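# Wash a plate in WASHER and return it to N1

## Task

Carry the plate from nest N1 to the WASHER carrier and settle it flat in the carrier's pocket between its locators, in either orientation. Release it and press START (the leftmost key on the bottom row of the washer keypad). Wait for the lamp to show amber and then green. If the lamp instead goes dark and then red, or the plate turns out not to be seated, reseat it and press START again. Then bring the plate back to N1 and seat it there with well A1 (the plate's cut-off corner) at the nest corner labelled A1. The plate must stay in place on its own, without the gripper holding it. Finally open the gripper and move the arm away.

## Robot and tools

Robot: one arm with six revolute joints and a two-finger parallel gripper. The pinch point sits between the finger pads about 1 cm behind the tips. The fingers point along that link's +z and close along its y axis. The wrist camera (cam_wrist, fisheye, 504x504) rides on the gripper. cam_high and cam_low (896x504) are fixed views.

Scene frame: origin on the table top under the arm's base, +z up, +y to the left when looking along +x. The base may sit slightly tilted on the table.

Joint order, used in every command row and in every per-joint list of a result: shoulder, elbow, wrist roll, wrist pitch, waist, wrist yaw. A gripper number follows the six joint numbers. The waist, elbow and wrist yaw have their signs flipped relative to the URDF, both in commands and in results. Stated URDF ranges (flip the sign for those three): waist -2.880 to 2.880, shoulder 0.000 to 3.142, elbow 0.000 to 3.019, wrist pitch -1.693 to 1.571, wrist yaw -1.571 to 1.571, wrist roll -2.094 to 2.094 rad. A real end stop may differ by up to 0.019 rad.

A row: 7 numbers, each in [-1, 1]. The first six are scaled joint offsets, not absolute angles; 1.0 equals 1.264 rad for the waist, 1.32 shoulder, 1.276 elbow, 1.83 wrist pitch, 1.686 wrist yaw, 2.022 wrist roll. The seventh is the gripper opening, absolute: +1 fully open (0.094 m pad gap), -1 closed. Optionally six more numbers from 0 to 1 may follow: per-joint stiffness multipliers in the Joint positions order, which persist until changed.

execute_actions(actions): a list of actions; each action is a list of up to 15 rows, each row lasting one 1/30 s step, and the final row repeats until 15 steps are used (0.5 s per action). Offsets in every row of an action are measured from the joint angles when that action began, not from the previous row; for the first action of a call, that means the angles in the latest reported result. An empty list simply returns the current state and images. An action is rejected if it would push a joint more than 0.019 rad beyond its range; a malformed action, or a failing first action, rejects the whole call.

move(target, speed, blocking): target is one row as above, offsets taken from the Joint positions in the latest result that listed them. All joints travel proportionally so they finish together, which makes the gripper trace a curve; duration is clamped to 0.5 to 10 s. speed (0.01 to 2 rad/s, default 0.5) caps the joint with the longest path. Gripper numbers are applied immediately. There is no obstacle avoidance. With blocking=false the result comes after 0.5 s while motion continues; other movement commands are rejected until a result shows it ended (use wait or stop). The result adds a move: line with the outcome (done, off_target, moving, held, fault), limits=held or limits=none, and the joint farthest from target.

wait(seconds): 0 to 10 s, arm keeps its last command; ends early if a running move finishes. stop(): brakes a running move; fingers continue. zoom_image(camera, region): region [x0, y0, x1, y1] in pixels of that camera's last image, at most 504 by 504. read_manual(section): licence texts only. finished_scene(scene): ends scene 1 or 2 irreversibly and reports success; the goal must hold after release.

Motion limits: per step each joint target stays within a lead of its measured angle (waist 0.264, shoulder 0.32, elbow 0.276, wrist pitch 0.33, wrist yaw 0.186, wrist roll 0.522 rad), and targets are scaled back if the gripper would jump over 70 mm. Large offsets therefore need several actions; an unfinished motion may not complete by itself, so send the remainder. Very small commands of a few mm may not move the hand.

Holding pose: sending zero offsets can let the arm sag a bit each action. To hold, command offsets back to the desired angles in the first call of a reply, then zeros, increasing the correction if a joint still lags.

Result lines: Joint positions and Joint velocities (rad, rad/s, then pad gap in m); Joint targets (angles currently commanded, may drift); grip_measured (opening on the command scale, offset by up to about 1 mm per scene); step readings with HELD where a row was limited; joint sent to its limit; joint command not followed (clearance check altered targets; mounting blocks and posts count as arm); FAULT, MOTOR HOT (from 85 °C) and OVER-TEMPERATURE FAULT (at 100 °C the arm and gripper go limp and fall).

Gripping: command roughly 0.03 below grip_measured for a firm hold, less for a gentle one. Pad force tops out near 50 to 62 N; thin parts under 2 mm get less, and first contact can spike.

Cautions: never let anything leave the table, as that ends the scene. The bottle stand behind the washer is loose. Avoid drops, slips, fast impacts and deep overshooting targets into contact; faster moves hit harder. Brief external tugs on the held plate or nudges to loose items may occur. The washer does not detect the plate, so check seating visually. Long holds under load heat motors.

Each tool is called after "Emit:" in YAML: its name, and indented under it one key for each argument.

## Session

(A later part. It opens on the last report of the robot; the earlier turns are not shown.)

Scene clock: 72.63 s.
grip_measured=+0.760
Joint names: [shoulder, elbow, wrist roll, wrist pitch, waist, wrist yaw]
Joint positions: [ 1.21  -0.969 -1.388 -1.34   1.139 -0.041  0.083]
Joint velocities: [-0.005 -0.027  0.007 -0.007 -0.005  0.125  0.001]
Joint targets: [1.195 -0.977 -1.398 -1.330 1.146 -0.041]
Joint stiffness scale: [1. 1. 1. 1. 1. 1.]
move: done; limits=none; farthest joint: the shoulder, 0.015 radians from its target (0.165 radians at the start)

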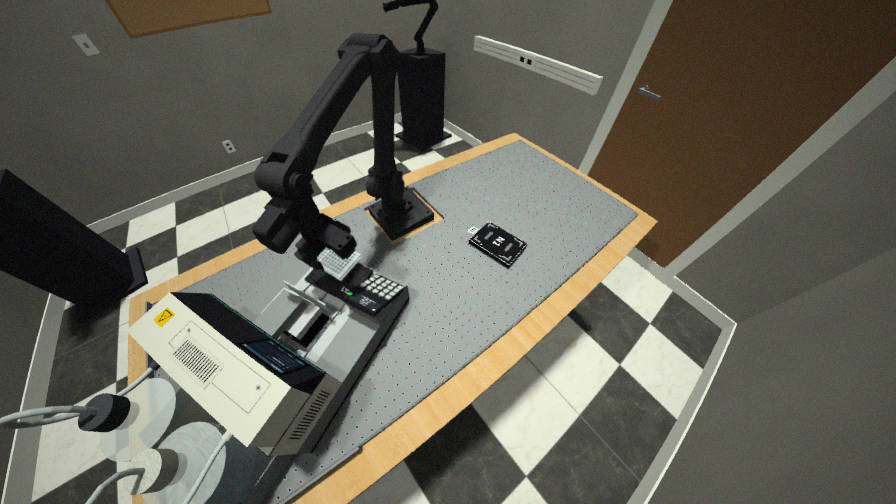

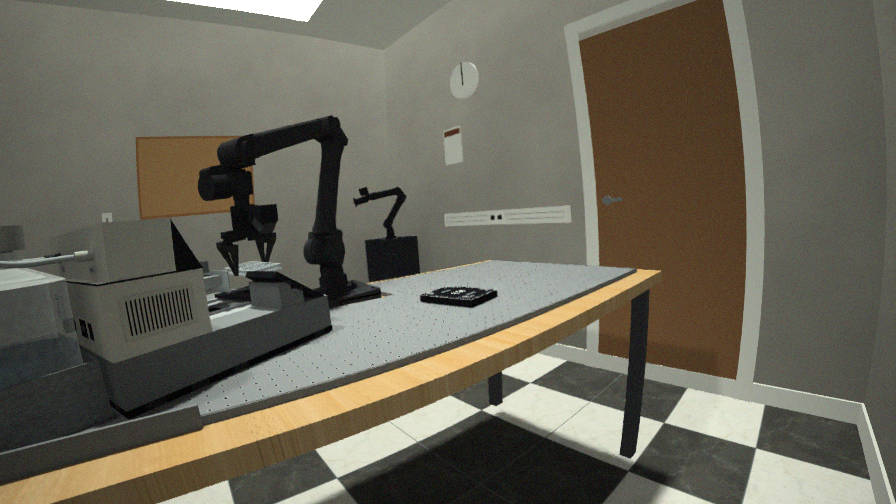

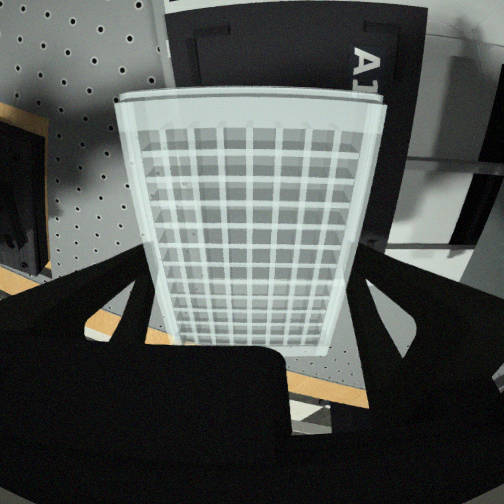

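Emit:
move:
  target: [0.068,-0.039,0.029,0.05,-0.049,0,0.72]
  speed: 0.15

Emit:
zoom_image:
  camera: "cam_wrist"
  region: [80,0,440,200]

Emit:
zoom_image:
  camera: "cam_low"
  region: [180,200,320,310]

Scene clock: 80.93 s.
grip_measured=+0.760
Joint names: [shoulder, elbow, wrist roll, wrist pitch, waist, wrist yaw]
Joint positions: [ 1.29  -0.969 -1.339 -1.258  1.09  -0.041  0.083]
Joint velocities: [-0.015  0.002 -0.081 -0.017  0.005 -0.007  0.001]
Joint targets: [1.299 -1.019 -1.330 -1.248 1.078 -0.041]
Joint stiffness scale: [1. 1. 1. 1. 1. 1.]
move: off_target; limits=none; farthest joint: the elbow, 0.050 radians from its target (0.050 radians at the start)

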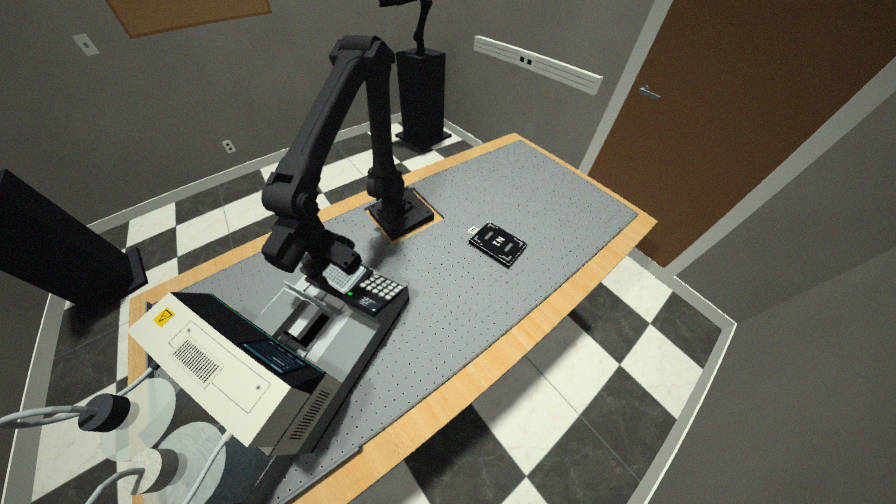

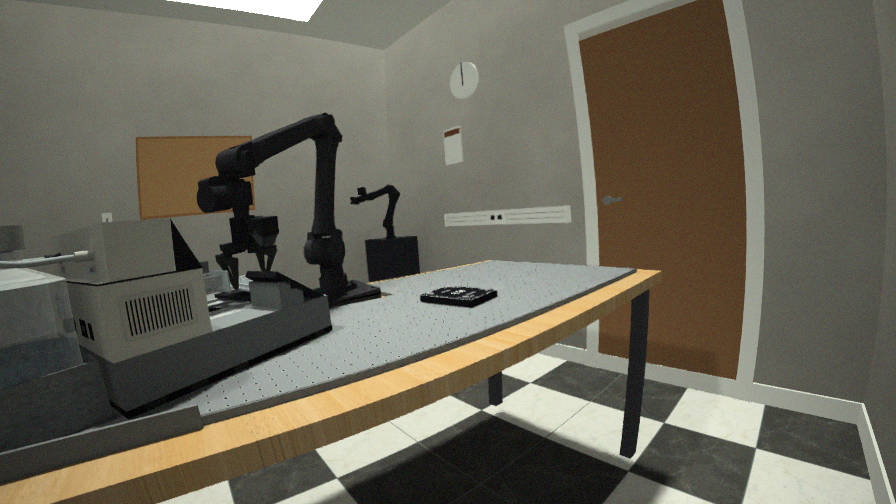

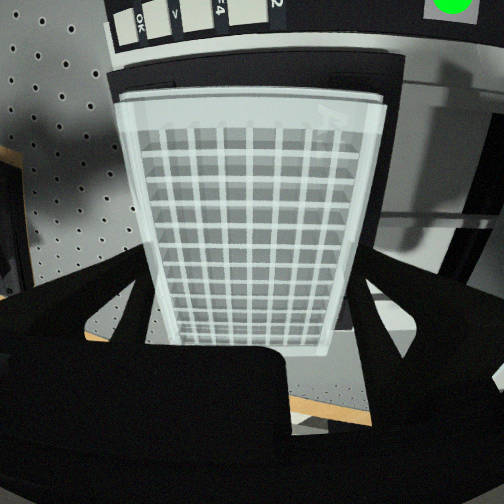

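Region (80, 0, 440, 200) of cam_wrist's 504x504 image, scaled by 1.400, with more detail than that image has.

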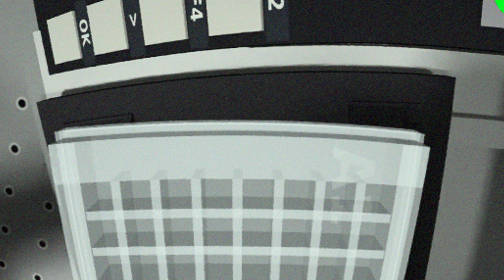

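Region (180, 200, 320, 310) of cam_low's 896x504 image, scaled by 3.600, with more detail than that image has; it fills the top 396 rows of this view, and the rest is white.

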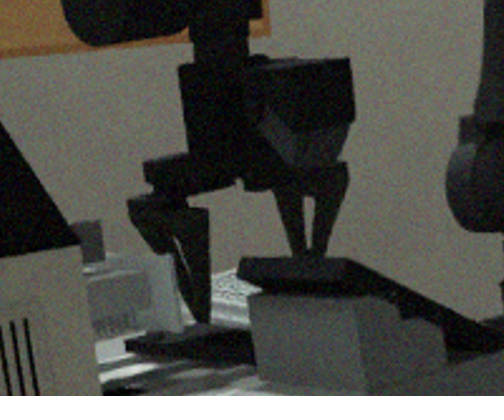

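Emit:
move:
  target: [0,0.014,-0.033,0.031,0.017,0,0.72]
  speed: 0.08

Emit:
zoom_image:
  camera: "cam_wrist"
  region: [60,30,440,360]

Emit:
zoom_image:
  camera: "cam_low"
  region: [190,240,290,310]

Scene clock: 87.97 s.
grip_measured=+0.760
Joint names: [shoulder, elbow, wrist roll, wrist pitch, waist, wrist yaw]
Joint positions: [ 1.29  -0.948 -1.397 -1.212  1.097 -0.041  0.083]
Joint velocities: [ 0.005  0.002 -0.007  0.002  0.015  0.022  0.001]
Joint targets: [1.290 -0.951 -1.406 -1.201 1.111 -0.041]
Joint stiffness scale: [1. 1. 1. 1. 1. 1.]
move: done; limits=none; farthest joint: the waist, 0.014 radians from its target (0.022 radians at the start)

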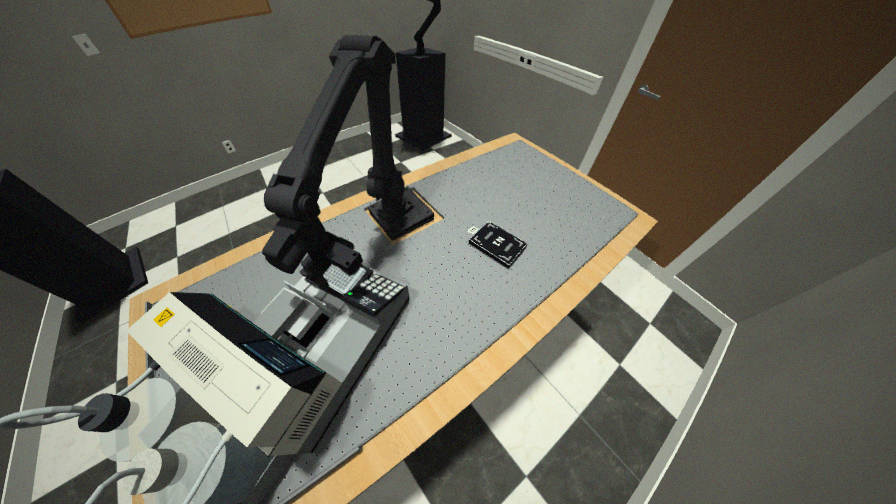

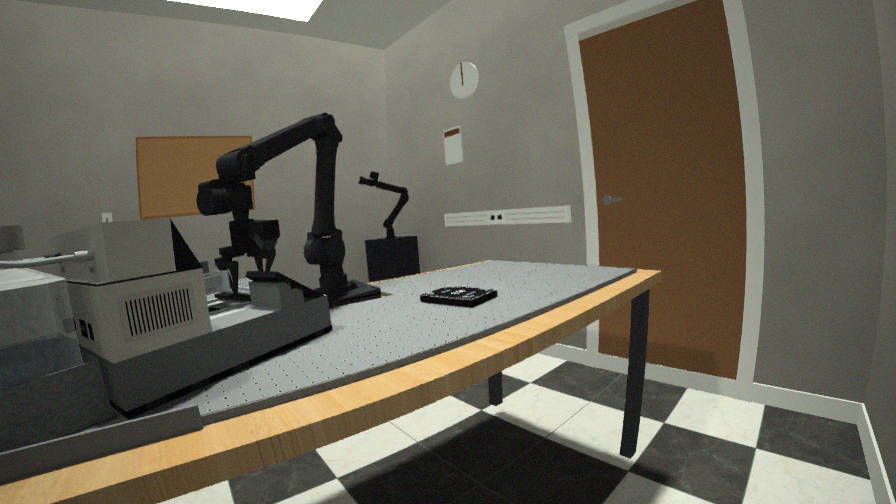

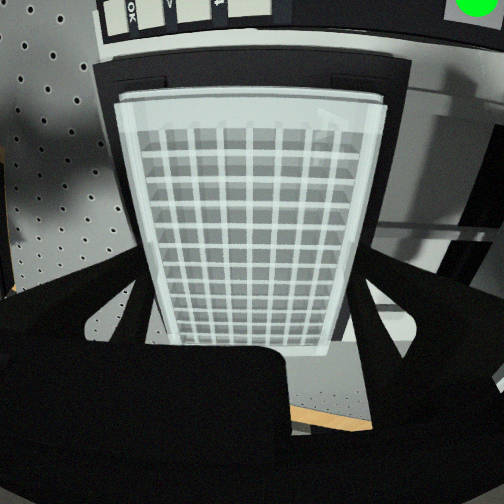

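Region (60, 30, 440, 360) of cam_wrist's 504x504 image, scaled by 1.326, with more detail than that image has; it fills the top 438 rows of this view, and the rest is white.

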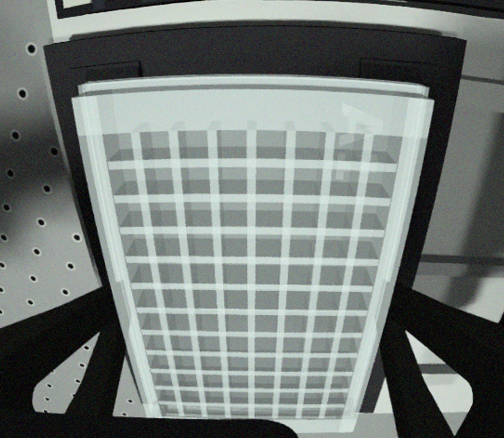

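Region (190, 240, 290, 310) of cam_low's 896x504 image, scaled by 5.040, with more detail than that image has; it fills the top 353 rows of this view, and the rest is white.

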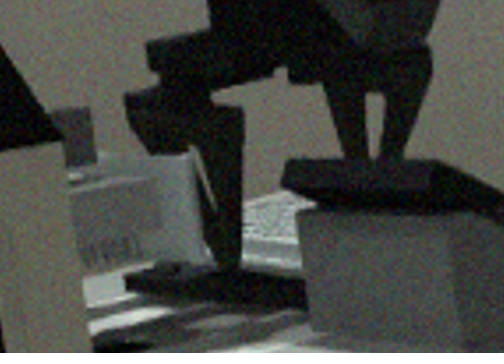

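Emit:
move:
  target: [0,-0.01,-0.016,0,0.024,0.015,0.72]
  speed: 0.06

Emit:
zoom_image:
  camera: "cam_wrist"
  region: [60,30,440,360]

Scene clock: 93.07 s.
grip_measured=+0.760
Joint names: [shoulder, elbow, wrist roll, wrist pitch, waist, wrist yaw]
Joint positions: [ 1.29  -0.948 -1.42  -1.212  1.114 -0.018  0.083]
Joint velocities: [-0.015  0.002  0.007 -0.012  0.005  0.007 -0.   ]
Joint targets: [1.290 -0.961 -1.429 -1.212 1.127 -0.015]
Joint stiffness scale: [1. 1. 1. 1. 1. 1.]
move: done; limits=none; farthest joint: the waist, 0.013 radians from its target (0.030 radians at the start)

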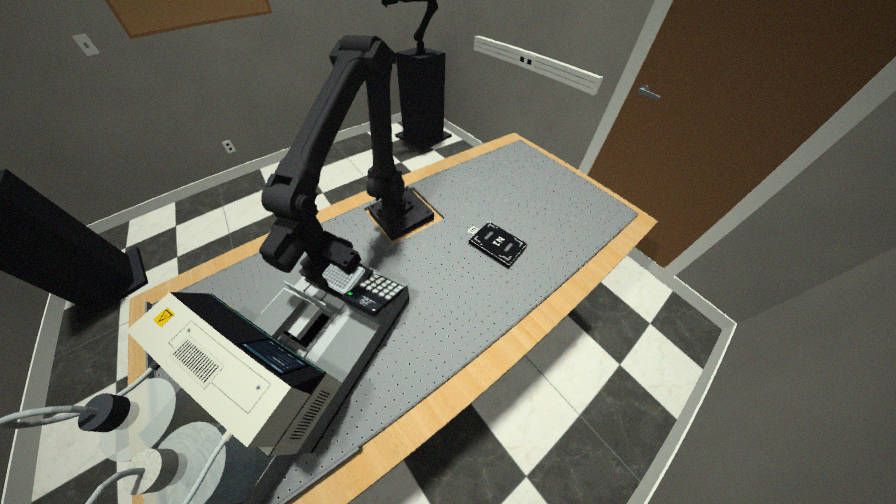

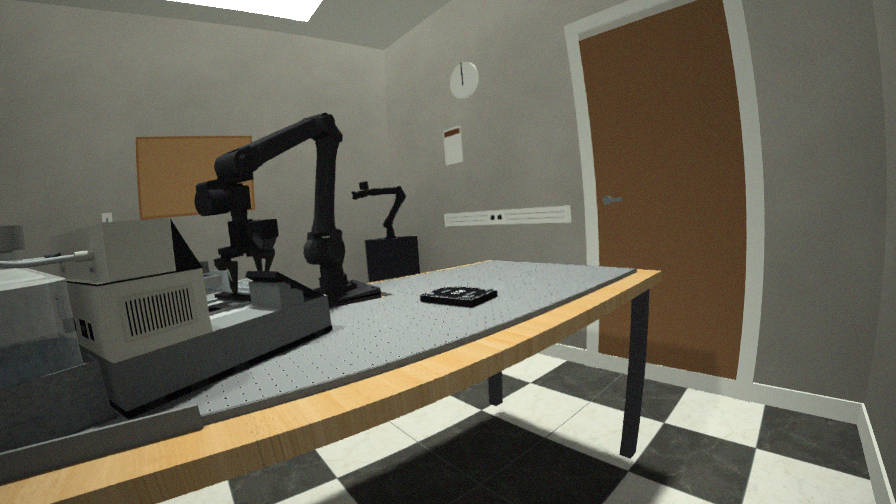

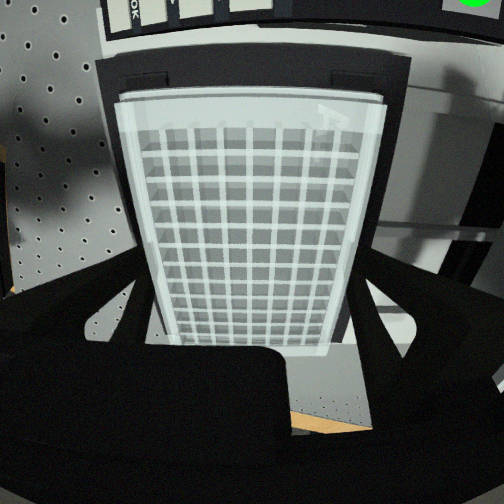

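Region (60, 30, 440, 360) of cam_wrist's 504x504 image, scaled by 1.326, with more detail than that image has; it fills the top 438 rows of this view, and the rest is white.

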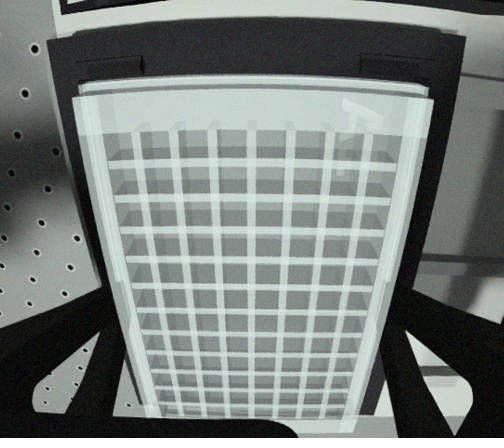

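Emit:
move:
  target: [0.028,-0.01,0,0,0,0,0.72]
  speed: 0.04

Emit:
zoom_image:
  camera: "cam_wrist"
  region: [60,30,440,360]

Scene clock: 96.67 s.
grip_measured=+0.760
Joint names: [shoulder, elbow, wrist roll, wrist pitch, waist, wrist yaw]
Joint positions: [ 1.3   -0.948 -1.421 -1.212  1.114 -0.018  0.083]
Joint velocities: [-0.005 -0.002 -0.037 -0.007  0.024 -0.037 -0.   ]
Joint targets: [1.327 -0.961 -1.420 -1.212 1.114 -0.018]
Joint stiffness scale: [1. 1. 1. 1. 1. 1.]
move: off_target; limits=none; farthest joint: the shoulder, 0.027 radians from its target (0.037 radians at the start)

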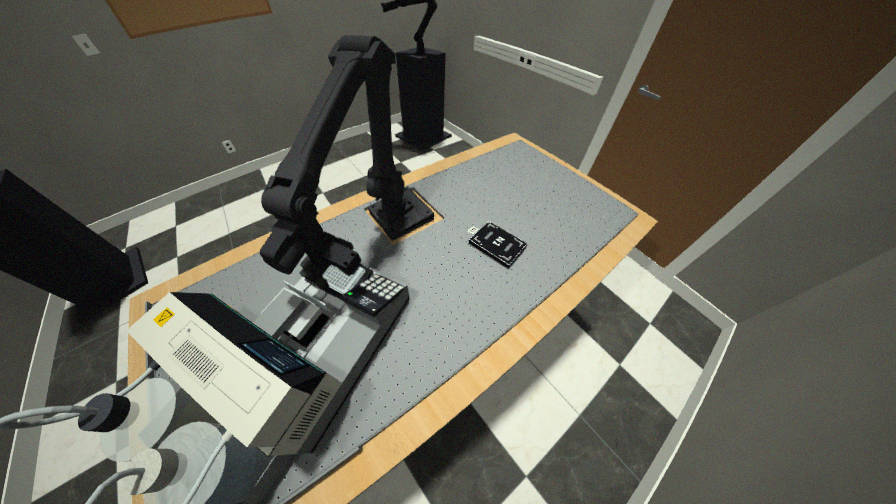

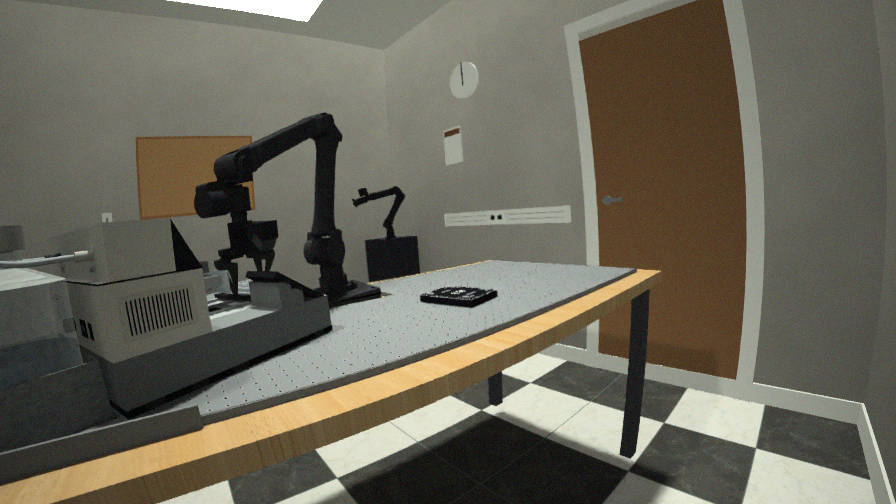

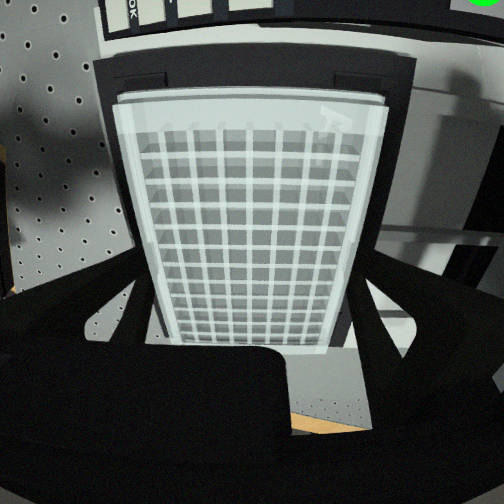

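Region (60, 30, 440, 360) of cam_wrist's 504x504 image, scaled by 1.326, with more detail than that image has; it fills the top 438 rows of this view, and the rest is white.

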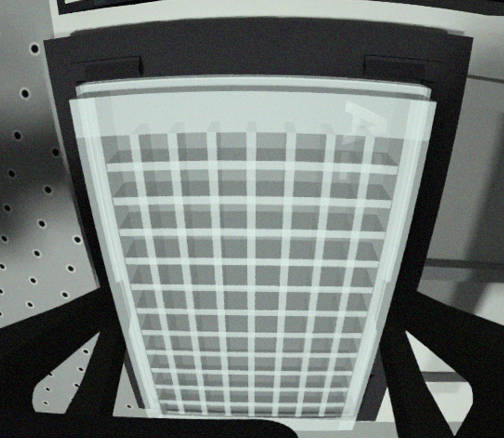

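Emit:
zoom_image:
  camera: "cam_wrist"
  region: [85,50,205,170]

Emit:
zoom_image:
  camera: "cam_wrist"
  region: [300,50,420,170]

Emit:
zoom_image:
  camera: "cam_wrist"
  region: [130,270,380,370]

Region (85, 50, 205, 170) of cam_wrist's 504x504 image, scaled by 4.200, with more detail than that image has.

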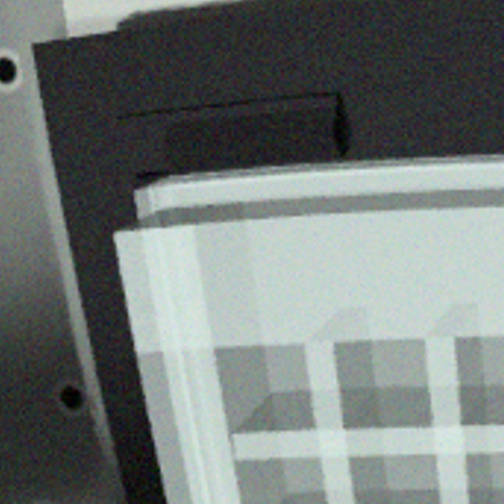

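Region (300, 50, 420, 170) of cam_wrist's 504x504 image, scaled by 4.200, with more detail than that image has.

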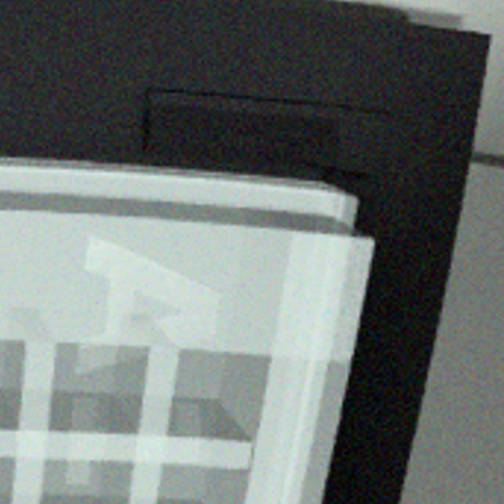

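Region (130, 270, 380, 370) of cam_wrist's 504x504 image, scaled by 2.016, with more detail than that image has; it fills the top 202 rows of this view, and the rest is white.

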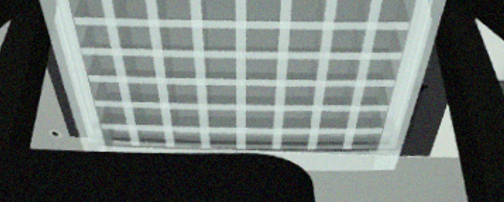

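Emit:
move:
  target: [0.022,-0.005,0,0.011,0,0,0.72]
  speed: 0.04

Scene clock: 103.53 s.
grip_measured=+0.760
Joint names: [shoulder, elbow, wrist roll, wrist pitch, waist, wrist yaw]
Joint positions: [ 1.3   -0.948 -1.421 -1.211  1.114 -0.018  0.083]
Joint velocities: [-0.005 -0.002 -0.022  0.002  0.005 -0.051  0.   ]
Joint targets: [1.329 -0.954 -1.421 -1.192 1.114 -0.018]
Joint stiffness scale: [1. 1. 1. 1. 1. 1.]
move: off_target; limits=none; farthest joint: the shoulder, 0.029 radians from its target (0.029 radians at the start)

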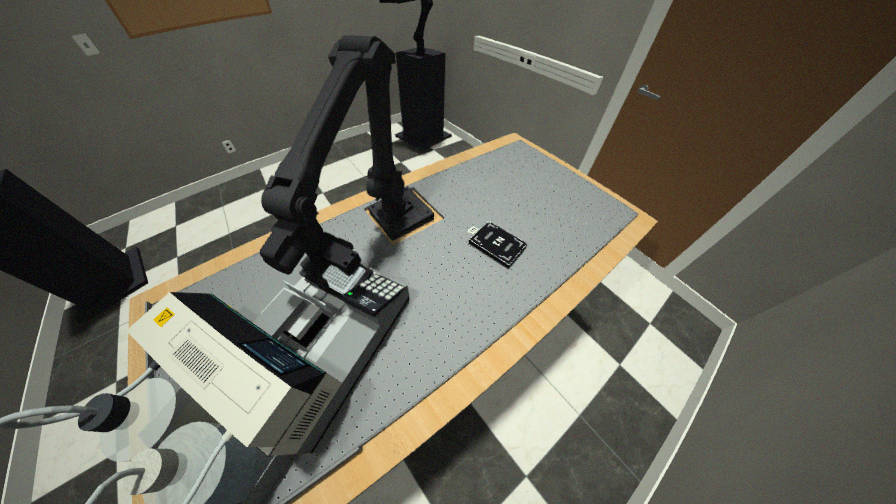

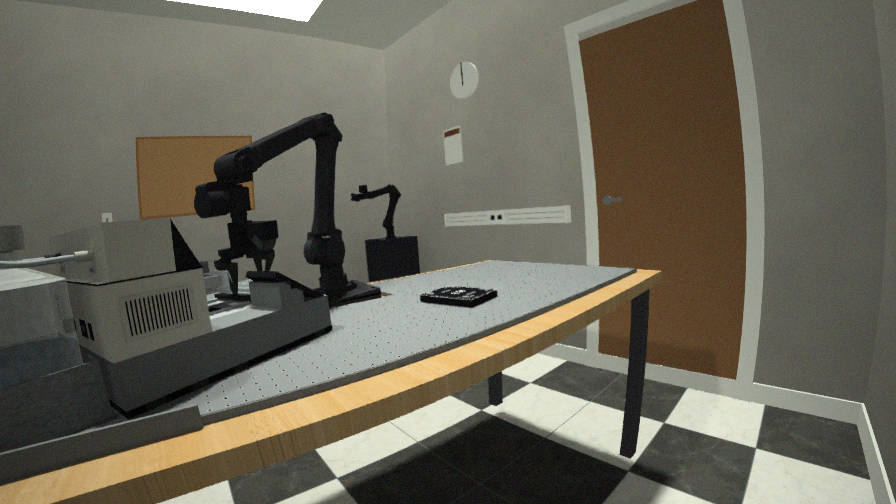

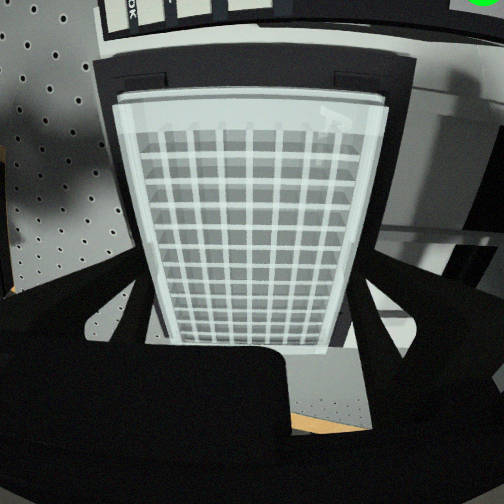

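Emit:
move:
  target: [0,-0.01,0,0,0,0,1]

Emit:
move:
  target: [-0.07,-0.14,0,-0.12,0,0,1]
  speed: 0.3

Emit:
zoom_image:
  camera: "cam_wrist"
  region: [110,20,390,300]

Emit:
zoom_image:
  camera: "cam_low"
  region: [200,260,270,310]

Scene clock: 107.83 s.
grip_measured=+1.000
Joint names: [shoulder, elbow, wrist roll, wrist pitch, waist, wrist yaw]
Joint positions: [ 1.299 -0.948 -1.421 -1.212  1.114 -0.018  0.094]
Joint velocities: [-0.015  0.017 -0.022 -0.007  0.005  0.11   0.   ]
Joint targets: [1.300 -0.961 -1.421 -1.211 1.114 -0.018]
Joint stiffness scale: [1. 1. 1. 1. 1. 1.]
move: done; limits=none; farthest joint: the elbow, 0.013 radians from its target (0.013 radians at the start)

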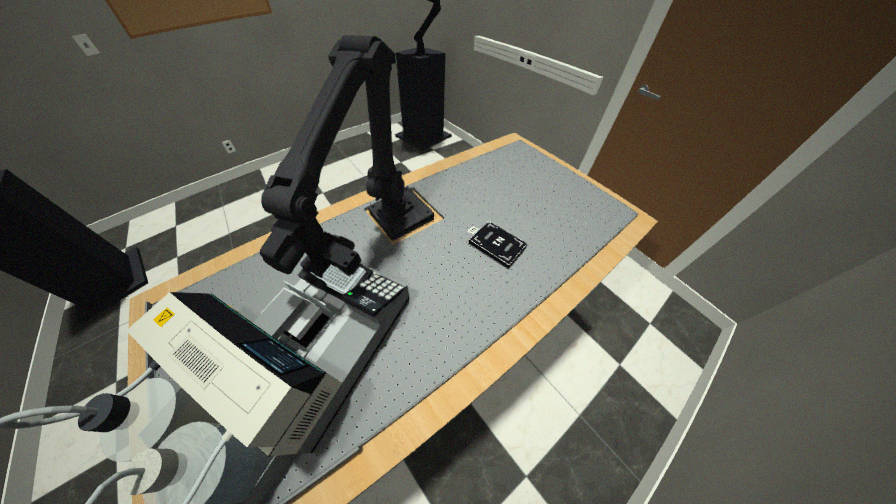

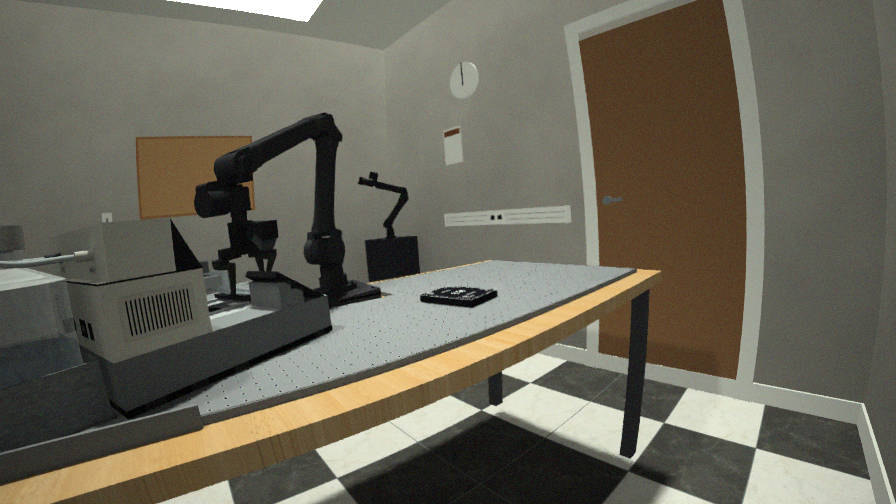

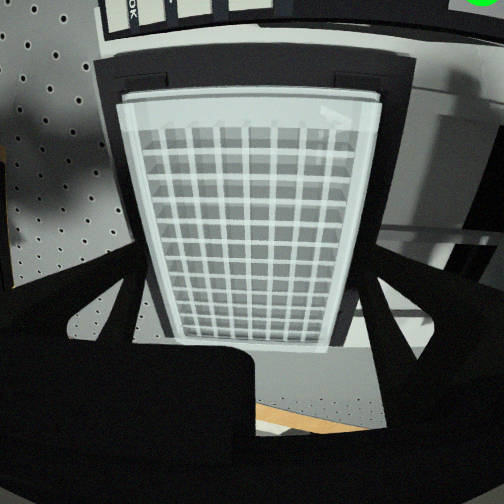

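Scene clock: 109.00 s.
grip_measured=+1.000
Joint names: [shoulder, elbow, wrist roll, wrist pitch, waist, wrist yaw]
Joint positions: [ 1.214 -1.083 -1.421 -1.421  1.114 -0.019  0.094]
Joint velocities: [-0.005 -0.012  0.007  0.017  0.005  0.022  0.   ]
Joint targets: [1.207 -1.126 -1.421 -1.431 1.114 -0.018]
Joint stiffness scale: [1. 1. 1. 1. 1. 1.]
move: off_target; limits=none; farthest joint: the elbow, 0.044 radians from its target (0.179 radians at the start)

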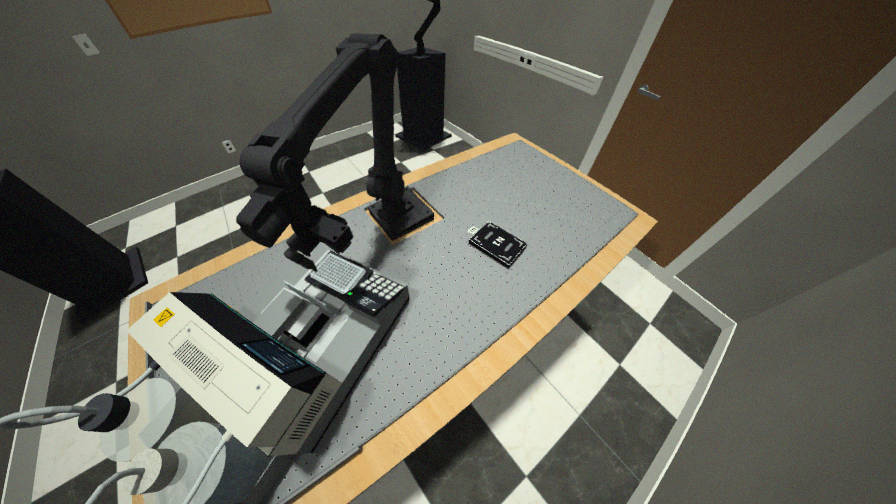

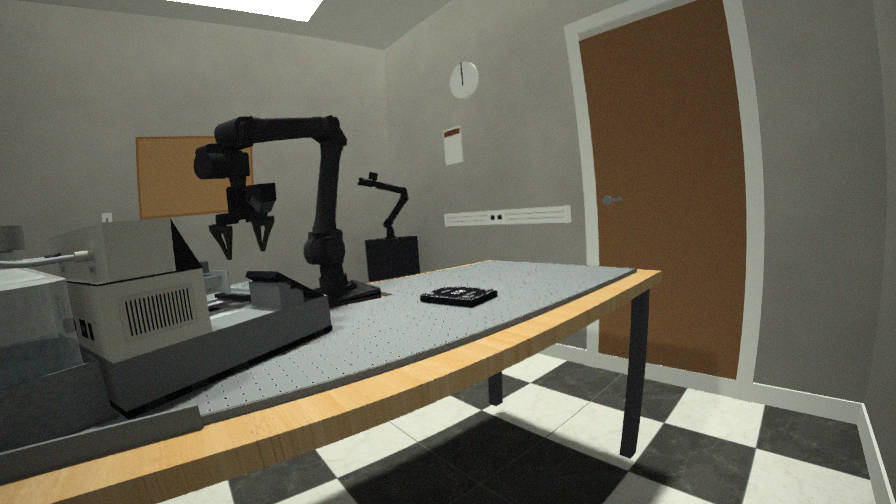

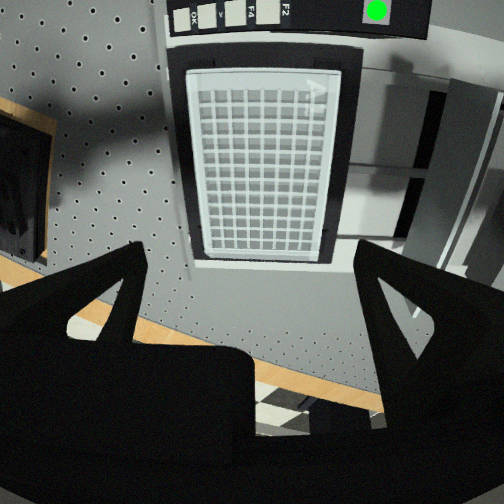

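Region (110, 20, 390, 300) of cam_wrist's 504x504 image, scaled by 1.800, with more detail than that image has.

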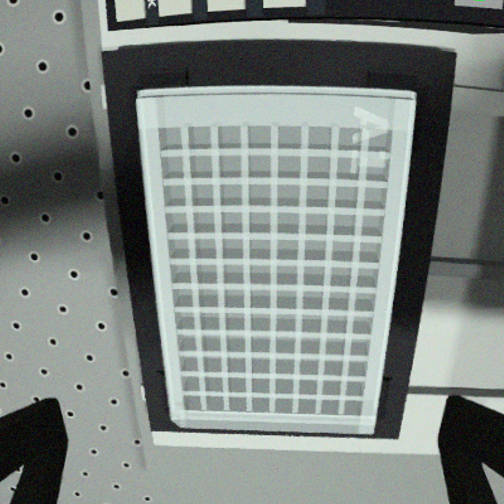

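Region (200, 260, 270, 310) of cam_low's 896x504 image, scaled by 7.200, with more detail than that image has; it fills the top 360 rows of this view, and the rest is white.

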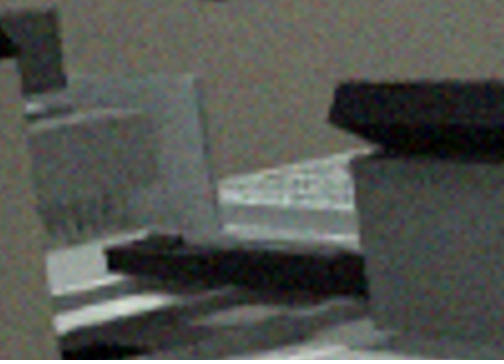

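Emit:
move:
  target: [0.097,-0.058,0.27,0.05,-0.43,0,-1]
  speed: 0.6

Emit:
zoom_image:
  camera: "cam_high"
  region: [295,240,415,320]

Scene clock: 114.93 s.
grip_measured=-0.981
Joint names: [shoulder, elbow, wrist roll, wrist pitch, waist, wrist yaw]
Joint positions: [ 1.33  -1.106 -0.884 -1.339  0.57  -0.019  0.001]
Joint velocities: [-0.005  0.007  0.066  0.002  0.005  0.081 -0.001]
Joint targets: [1.342 -1.157 -0.875 -1.330 0.571 -0.019]
Joint stiffness scale: [1. 1. 1. 1. 1. 1.]
move: off_target; limits=none; farthest joint: the elbow, 0.051 radians from its target (0.074 radians at the start)

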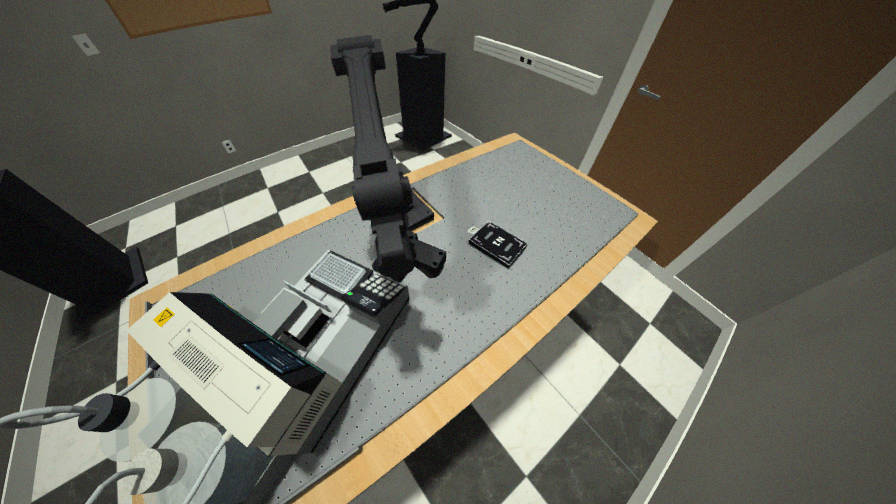

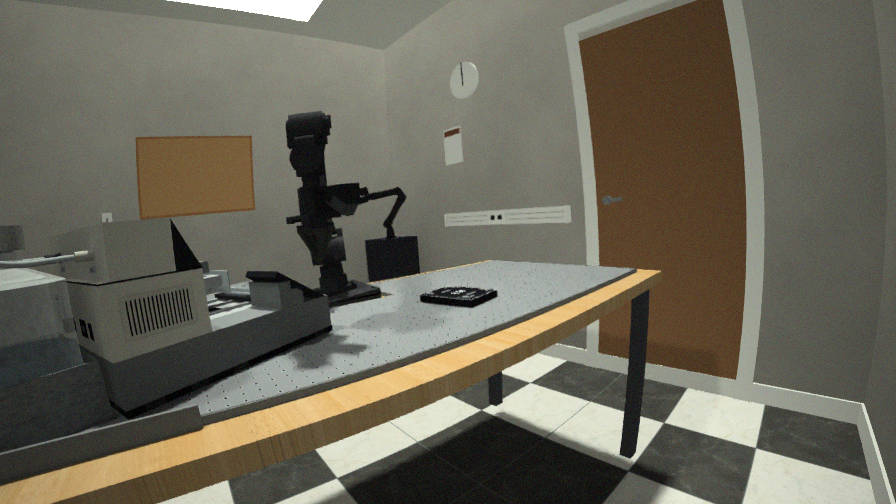

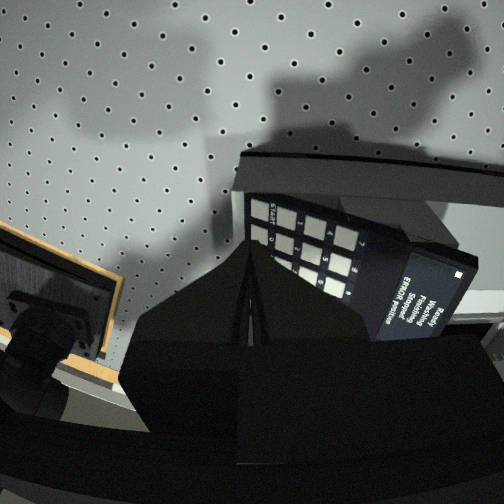

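Region (295, 240, 415, 320) of cam_high's 896x504 image, scaled by 4.200, with more detail than that image has.

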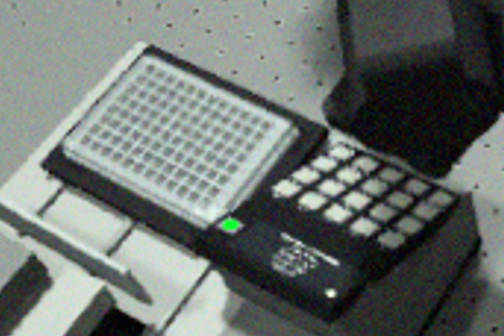

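Emit:
move:
  target: [0.027,0.054,-0.015,0.058,0.038,0,-1]
  speed: 0.2

Emit:
zoom_image:
  camera: "cam_low"
  region: [260,240,360,320]

Scene clock: 118.93 s.
grip_measured=-0.981
Joint names: [shoulder, elbow, wrist roll, wrist pitch, waist, wrist yaw]
Joint positions: [ 1.355 -1.032 -0.905 -1.244  0.606 -0.019  0.001]
Joint velocities: [-0.005  0.012 -0.095 -0.002  0.005 -0.007  0.   ]
Joint targets: [1.366 -1.037 -0.914 -1.233 0.618 -0.019]
Joint stiffness scale: [1. 1. 1. 1. 1. 1.]
move: done; limits=none; farthest joint: the waist, 0.012 radians from its target (0.048 radians at the start)

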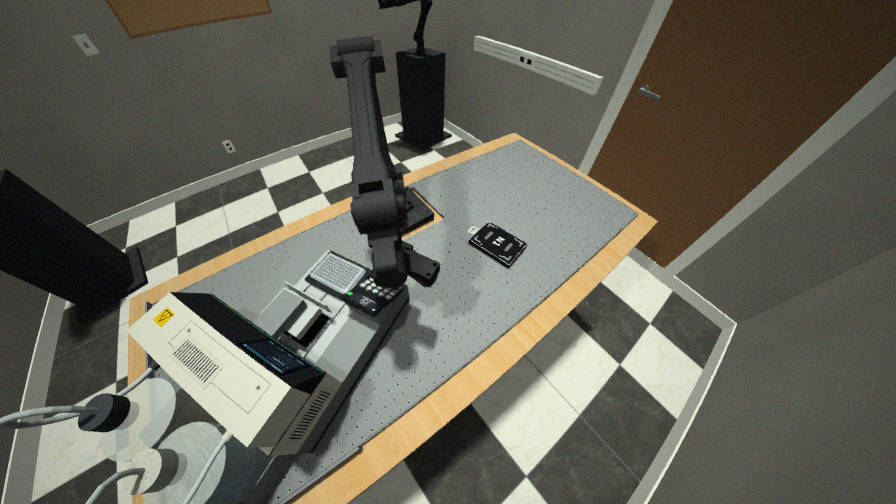

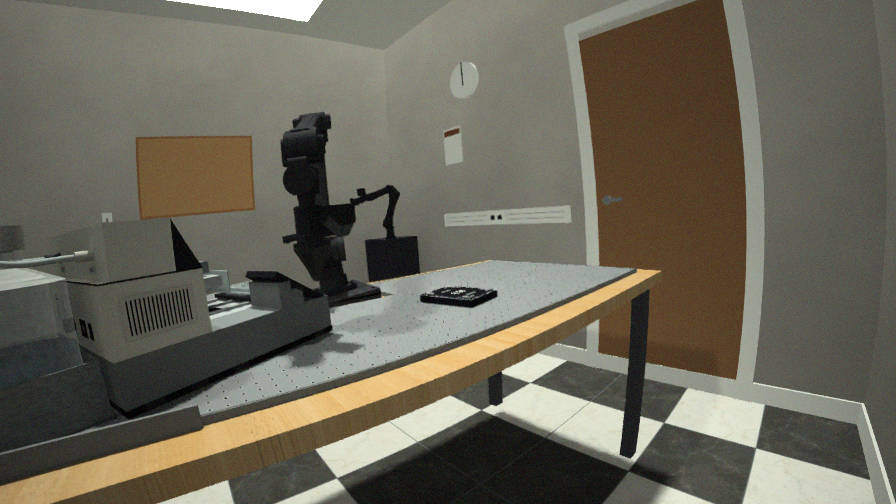

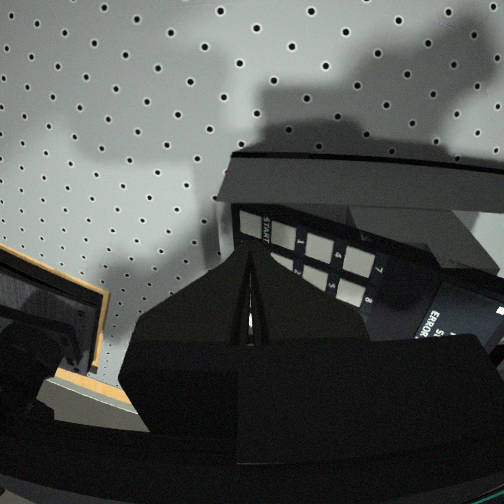

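Region (260, 240, 360, 320) of cam_low's 896x504 image, scaled by 5.040, with more detail than that image has; it fills the top 403 rows of this view, and the rest is white.

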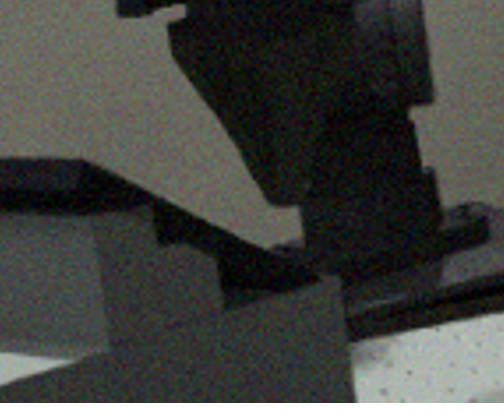

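Aligned; lower with the shoulder.

Emit:
move:
  target: [0.05,-0.01,0,0,0,0,-1]
  speed: 0.07

Scene clock: 129.40 s.
grip_measured=-0.981
Joint names: [shoulder, elbow, wrist roll, wrist pitch, waist, wrist yaw]
Joint positions: [ 1.407 -1.032 -0.906 -1.244  0.606 -0.019  0.001]
Joint velocities: [-0.015 -0.017  0.051 -0.012  0.015  0.037 -0.   ]
Joint targets: [1.421 -1.044 -0.905 -1.244 0.606 -0.019]
Joint stiffness scale: [1. 1. 1. 1. 1. 1.]
move: done; limits=none; farthest joint: the shoulder, 0.014 radians from its target (0.066 radians at the start)

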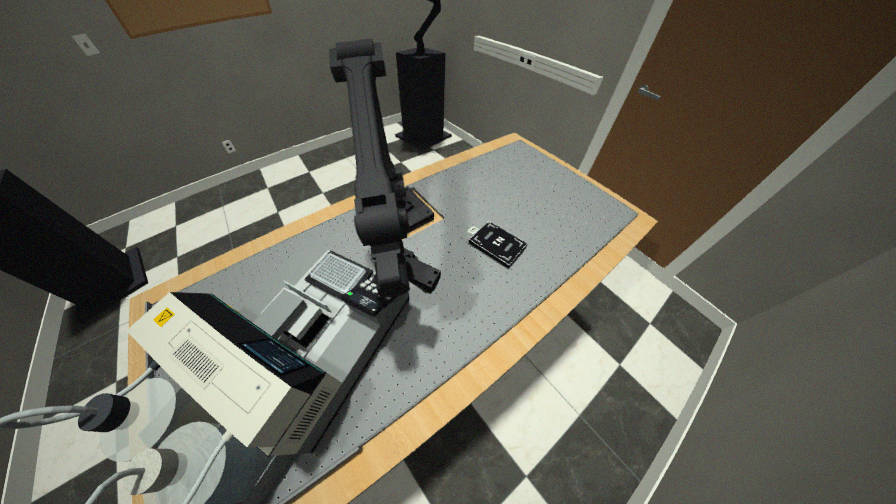

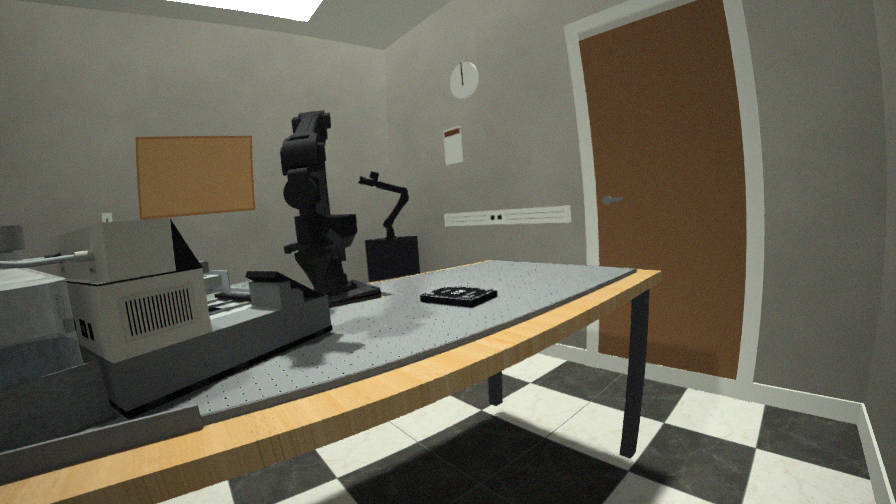

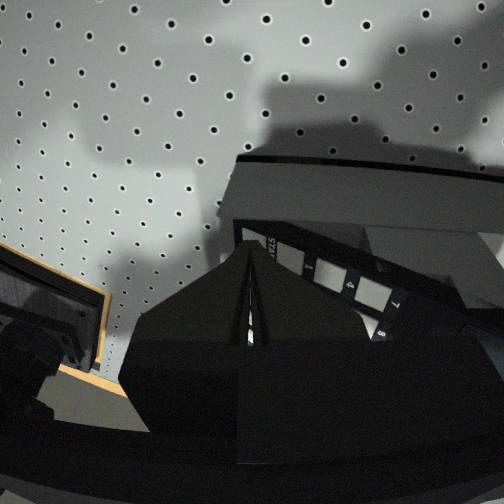

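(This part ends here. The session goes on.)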